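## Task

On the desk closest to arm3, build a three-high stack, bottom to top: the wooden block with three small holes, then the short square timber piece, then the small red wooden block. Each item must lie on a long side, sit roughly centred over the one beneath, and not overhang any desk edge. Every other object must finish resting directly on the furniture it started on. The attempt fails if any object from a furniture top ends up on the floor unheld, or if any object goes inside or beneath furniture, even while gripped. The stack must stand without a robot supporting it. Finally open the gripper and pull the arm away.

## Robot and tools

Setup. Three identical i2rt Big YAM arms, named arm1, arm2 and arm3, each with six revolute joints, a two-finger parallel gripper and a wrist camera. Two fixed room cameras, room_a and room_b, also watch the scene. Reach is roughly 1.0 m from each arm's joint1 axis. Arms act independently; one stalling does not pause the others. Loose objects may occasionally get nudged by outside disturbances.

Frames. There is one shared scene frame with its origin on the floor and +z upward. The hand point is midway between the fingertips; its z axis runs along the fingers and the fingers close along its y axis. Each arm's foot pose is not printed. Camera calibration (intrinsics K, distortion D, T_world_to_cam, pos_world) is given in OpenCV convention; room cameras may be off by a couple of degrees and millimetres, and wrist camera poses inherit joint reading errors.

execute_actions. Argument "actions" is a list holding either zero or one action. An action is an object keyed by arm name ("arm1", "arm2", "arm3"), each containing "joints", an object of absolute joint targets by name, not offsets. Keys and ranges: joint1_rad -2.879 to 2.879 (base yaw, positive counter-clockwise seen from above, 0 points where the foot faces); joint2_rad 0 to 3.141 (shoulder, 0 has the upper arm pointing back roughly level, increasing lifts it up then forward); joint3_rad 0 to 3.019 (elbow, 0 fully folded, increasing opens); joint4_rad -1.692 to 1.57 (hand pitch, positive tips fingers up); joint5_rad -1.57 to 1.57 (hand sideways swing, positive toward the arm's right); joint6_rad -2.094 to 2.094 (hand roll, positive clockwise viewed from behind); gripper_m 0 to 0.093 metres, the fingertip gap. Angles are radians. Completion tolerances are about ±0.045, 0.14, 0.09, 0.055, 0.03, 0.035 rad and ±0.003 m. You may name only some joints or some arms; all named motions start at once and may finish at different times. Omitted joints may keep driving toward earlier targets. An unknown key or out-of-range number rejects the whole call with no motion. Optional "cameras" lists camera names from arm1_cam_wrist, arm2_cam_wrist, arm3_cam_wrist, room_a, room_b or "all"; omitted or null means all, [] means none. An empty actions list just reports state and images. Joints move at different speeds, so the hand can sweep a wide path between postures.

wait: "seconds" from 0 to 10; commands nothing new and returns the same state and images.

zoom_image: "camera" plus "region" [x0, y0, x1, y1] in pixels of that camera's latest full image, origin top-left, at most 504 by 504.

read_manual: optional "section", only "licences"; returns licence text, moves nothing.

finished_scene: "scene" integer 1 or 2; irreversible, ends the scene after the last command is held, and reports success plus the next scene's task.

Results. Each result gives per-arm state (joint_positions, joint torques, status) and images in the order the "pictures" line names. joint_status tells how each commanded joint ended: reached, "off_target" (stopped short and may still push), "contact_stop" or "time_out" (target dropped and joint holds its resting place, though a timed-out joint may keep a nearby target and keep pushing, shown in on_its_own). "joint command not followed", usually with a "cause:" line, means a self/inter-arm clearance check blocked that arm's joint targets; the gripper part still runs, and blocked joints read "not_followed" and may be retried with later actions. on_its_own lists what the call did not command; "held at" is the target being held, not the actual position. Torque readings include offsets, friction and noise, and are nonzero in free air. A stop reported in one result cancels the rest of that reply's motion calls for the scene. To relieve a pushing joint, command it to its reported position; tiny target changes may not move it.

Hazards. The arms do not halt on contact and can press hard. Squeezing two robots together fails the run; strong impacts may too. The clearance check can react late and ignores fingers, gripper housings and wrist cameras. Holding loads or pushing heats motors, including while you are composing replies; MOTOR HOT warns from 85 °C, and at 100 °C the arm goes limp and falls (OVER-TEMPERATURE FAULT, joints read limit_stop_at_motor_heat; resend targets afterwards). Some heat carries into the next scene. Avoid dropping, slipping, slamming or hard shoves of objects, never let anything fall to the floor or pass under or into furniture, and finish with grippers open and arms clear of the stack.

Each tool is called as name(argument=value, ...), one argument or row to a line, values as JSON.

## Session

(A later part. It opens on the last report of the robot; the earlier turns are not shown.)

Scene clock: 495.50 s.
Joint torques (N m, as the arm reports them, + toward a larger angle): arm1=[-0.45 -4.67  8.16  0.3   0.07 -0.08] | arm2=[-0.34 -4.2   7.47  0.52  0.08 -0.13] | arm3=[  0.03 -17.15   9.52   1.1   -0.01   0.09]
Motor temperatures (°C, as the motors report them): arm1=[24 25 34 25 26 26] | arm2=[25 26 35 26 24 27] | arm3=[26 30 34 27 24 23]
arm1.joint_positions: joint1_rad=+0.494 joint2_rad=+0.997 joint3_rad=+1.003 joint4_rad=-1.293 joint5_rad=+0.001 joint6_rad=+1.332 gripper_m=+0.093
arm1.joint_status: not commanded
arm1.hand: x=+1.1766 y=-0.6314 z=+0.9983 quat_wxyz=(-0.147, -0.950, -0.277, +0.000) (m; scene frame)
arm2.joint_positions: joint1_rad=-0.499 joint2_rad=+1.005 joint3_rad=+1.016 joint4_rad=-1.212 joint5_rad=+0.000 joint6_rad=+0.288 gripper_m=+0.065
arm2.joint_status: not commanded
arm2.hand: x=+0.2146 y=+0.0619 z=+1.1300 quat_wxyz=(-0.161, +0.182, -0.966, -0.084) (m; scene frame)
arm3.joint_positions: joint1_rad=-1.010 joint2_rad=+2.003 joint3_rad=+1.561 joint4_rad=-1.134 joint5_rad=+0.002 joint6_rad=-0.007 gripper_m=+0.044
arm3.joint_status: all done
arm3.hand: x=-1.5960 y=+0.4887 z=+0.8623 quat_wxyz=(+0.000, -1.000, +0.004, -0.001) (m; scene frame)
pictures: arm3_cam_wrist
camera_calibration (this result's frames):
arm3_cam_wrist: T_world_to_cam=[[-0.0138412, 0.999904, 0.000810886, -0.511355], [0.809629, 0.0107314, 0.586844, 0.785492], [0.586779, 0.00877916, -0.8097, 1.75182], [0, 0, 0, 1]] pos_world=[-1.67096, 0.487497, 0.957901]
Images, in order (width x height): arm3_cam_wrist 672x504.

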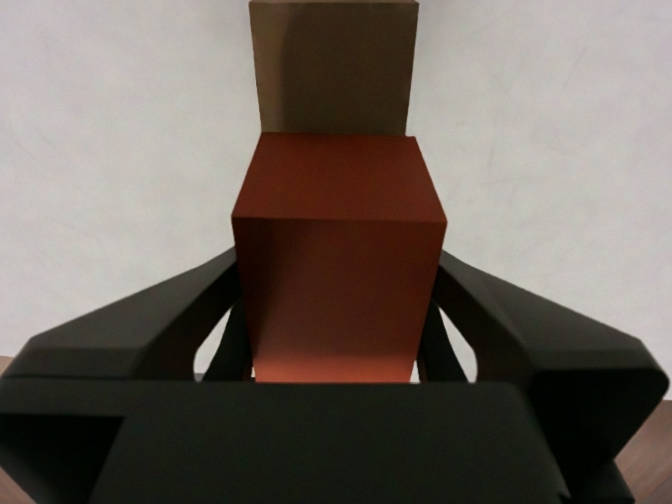

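execute_actions(
  actions=[
    {"arm3":{"joints":{"joint2_rad":2.045}}},
  ],
  cameras=[],
)

execute_actions(
  actions=[
    {"arm3":{"joints":{"joint2_rad":2.015,"gripper_m":0.093}}},
  ],
  cameras=[],
)

execute_actions(
  actions=[
    {"arm3":{"joints":{"joint2_rad":1.87,"joint3_rad":1.70,"joint4_rad":-1.33}}},
  ],
  cameras=["arm3_cam_wrist","room_b"],
)

Scene clock: 503.80 s.
Joint torques (N m, as the arm reports them, + toward a larger angle): arm1=[-0.42 -4.65  8.16  0.31  0.07 -0.07] | arm2=[-0.26 -4.24  7.51  0.59  0.07 -0.14] | arm3=[  0.02 -13.61   9.4    0.99   0.1    0.08]
Motor temperatures (°C, as the motors report them): arm1=[24 25 34 25 26 26] | arm2=[25 26 35 26 24 27] | arm3=[26 31 34 27 24 23]
arm1.joint_positions: joint1_rad=+0.494 joint2_rad=+0.997 joint3_rad=+1.003 joint4_rad=-1.293 joint5_rad=+0.001 joint6_rad=+1.332 gripper_m=+0.093
arm1.joint_status: not commanded
arm1.hand: x=+1.1766 y=-0.6314 z=+0.9983 quat_wxyz=(-0.147, -0.950, -0.277, +0.000) (m; scene frame)
arm2.joint_positions: joint1_rad=-0.499 joint2_rad=+1.005 joint3_rad=+1.016 joint4_rad=-1.212 joint5_rad=+0.000 joint6_rad=+0.288 gripper_m=+0.065
arm2.joint_status: not commanded
arm2.hand: x=+0.2146 y=+0.0619 z=+1.1300 quat_wxyz=(-0.161, +0.182, -0.966, -0.084) (m; scene frame)
arm3.joint_positions: joint1_rad=-1.010 joint2_rad=+2.022 joint3_rad=+1.561 joint4_rad=-1.129 joint5_rad=-0.002 joint6_rad=-0.007 gripper_m=+0.044
arm3.joint_status: all done
arm3.hand: x=-1.5953 y=+0.4880 z=+0.8513 quat_wxyz=(-0.002, -1.000, +0.004, -0.008) (m; scene frame)
pictures: none
No camera images: the call's "cameras" was empty. Leave "cameras" out to get every camera's image.

Scene clock: 504.73 s.
Joint torques (N m, as the arm reports them, + toward a larger angle): arm1=[-0.44 -4.74  8.16  0.31  0.07 -0.07] | arm2=[-0.45 -4.38  7.53  0.62  0.08 -0.13] | arm3=[  0.02 -15.86   9.28   0.93   0.09   0.08]
Motor temperatures (°C, as the motors report them): arm1=[24 25 34 25 26 26] | arm2=[25 26 35 26 24 27] | arm3=[26 31 34 27 24 23]
arm1.joint_positions: joint1_rad=+0.494 joint2_rad=+0.997 joint3_rad=+1.003 joint4_rad=-1.293 joint5_rad=+0.001 joint6_rad=+1.332 gripper_m=+0.093
arm1.joint_status: not commanded
arm1.hand: x=+1.1766 y=-0.6314 z=+0.9983 quat_wxyz=(-0.147, -0.950, -0.277, +0.000) (m; scene frame)
arm2.joint_positions: joint1_rad=-0.499 joint2_rad=+1.005 joint3_rad=+1.016 joint4_rad=-1.212 joint5_rad=+0.000 joint6_rad=+0.288 gripper_m=+0.065
arm2.joint_status: not commanded
arm2.hand: x=+0.2146 y=+0.0619 z=+1.1300 quat_wxyz=(-0.161, +0.182, -0.966, -0.084) (m; scene frame)
arm3.joint_positions: joint1_rad=-1.010 joint2_rad=+2.022 joint3_rad=+1.561 joint4_rad=-1.129 joint5_rad=-0.001 joint6_rad=-0.007 gripper_m=+0.093
arm3.joint_status: all done
arm3.hand: x=-1.5953 y=+0.4881 z=+0.8513 quat_wxyz=(-0.002, -1.000, +0.004, -0.008) (m; scene frame)
pictures: none
No camera images: the call's "cameras" was empty. Leave "cameras" out to get every camera's image.

Scene clock: 505.83 s.
Joint torques (N m, as the arm reports them, + toward a larger angle): arm1=[-0.46 -4.74  8.16  0.32  0.07 -0.08] | arm2=[-0.12 -4.33  7.56  0.54  0.08 -0.13] | arm3=[  0.03 -13.94  11.81   0.33   0.09   0.08]
Motor temperatures (°C, as the motors report them): arm1=[24 25 34 25 26 26] | arm2=[25 26 35 26 24 27] | arm3=[26 31 34 27 24 23]
arm1.joint_positions: joint1_rad=+0.494 joint2_rad=+0.997 joint3_rad=+1.003 joint4_rad=-1.293 joint5_rad=+0.001 joint6_rad=+1.332 gripper_m=+0.093
arm1.joint_status: not commanded
arm1.hand: x=+1.1766 y=-0.6314 z=+0.9983 quat_wxyz=(-0.147, -0.950, -0.277, +0.000) (m; scene frame)
arm2.joint_positions: joint1_rad=-0.499 joint2_rad=+1.005 joint3_rad=+1.016 joint4_rad=-1.212 joint5_rad=+0.000 joint6_rad=+0.288 gripper_m=+0.065
arm2.joint_status: not commanded
arm2.hand: x=+0.2146 y=+0.0619 z=+1.1300 quat_wxyz=(-0.161, +0.182, -0.966, -0.084) (m; scene frame)
arm3.joint_positions: joint1_rad=-1.010 joint2_rad=+1.867 joint3_rad=+1.663 joint4_rad=-1.319 joint5_rad=-0.001 joint6_rad=-0.007 gripper_m=+0.093
arm3.joint_status: all done
arm3.hand: x=-1.5928 y=+0.4883 z=+0.9757 quat_wxyz=(-0.001, -1.000, +0.004, +0.026) (m; scene frame)
pictures: arm3_cam_wrist, room_b
camera_calibration (this result's frames):
arm3_cam_wrist: T_world_to_cam=[[-0.0134267, 0.99991, -0.000713634, -0.508909], [0.839826, 0.0116645, 0.54273, 0.807009], [0.542689, 0.00668776, -0.839907, 1.80205], [0, 0, 0, 1]] pos_world=[-1.66253, 0.487398, 1.0752]
Images, in order (width x height): arm3_cam_wrist 672x504, room_b 672x504.

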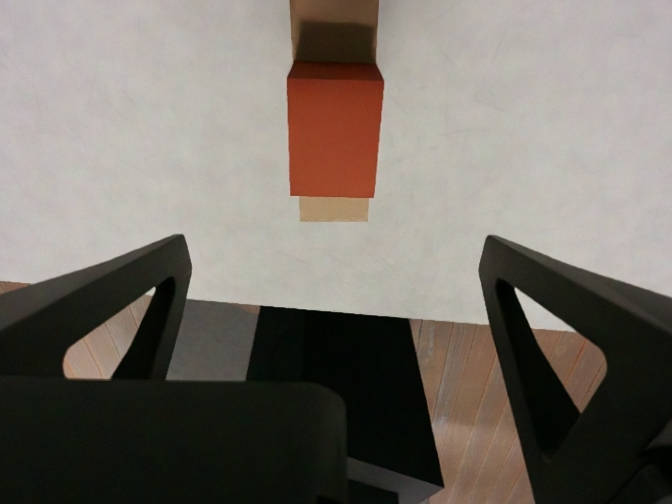

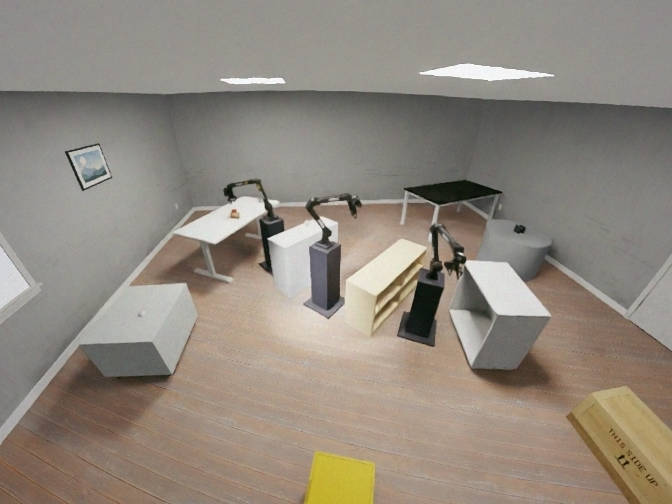

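finished_scene(
  scene=1,
)

The scene is finished: the task was done.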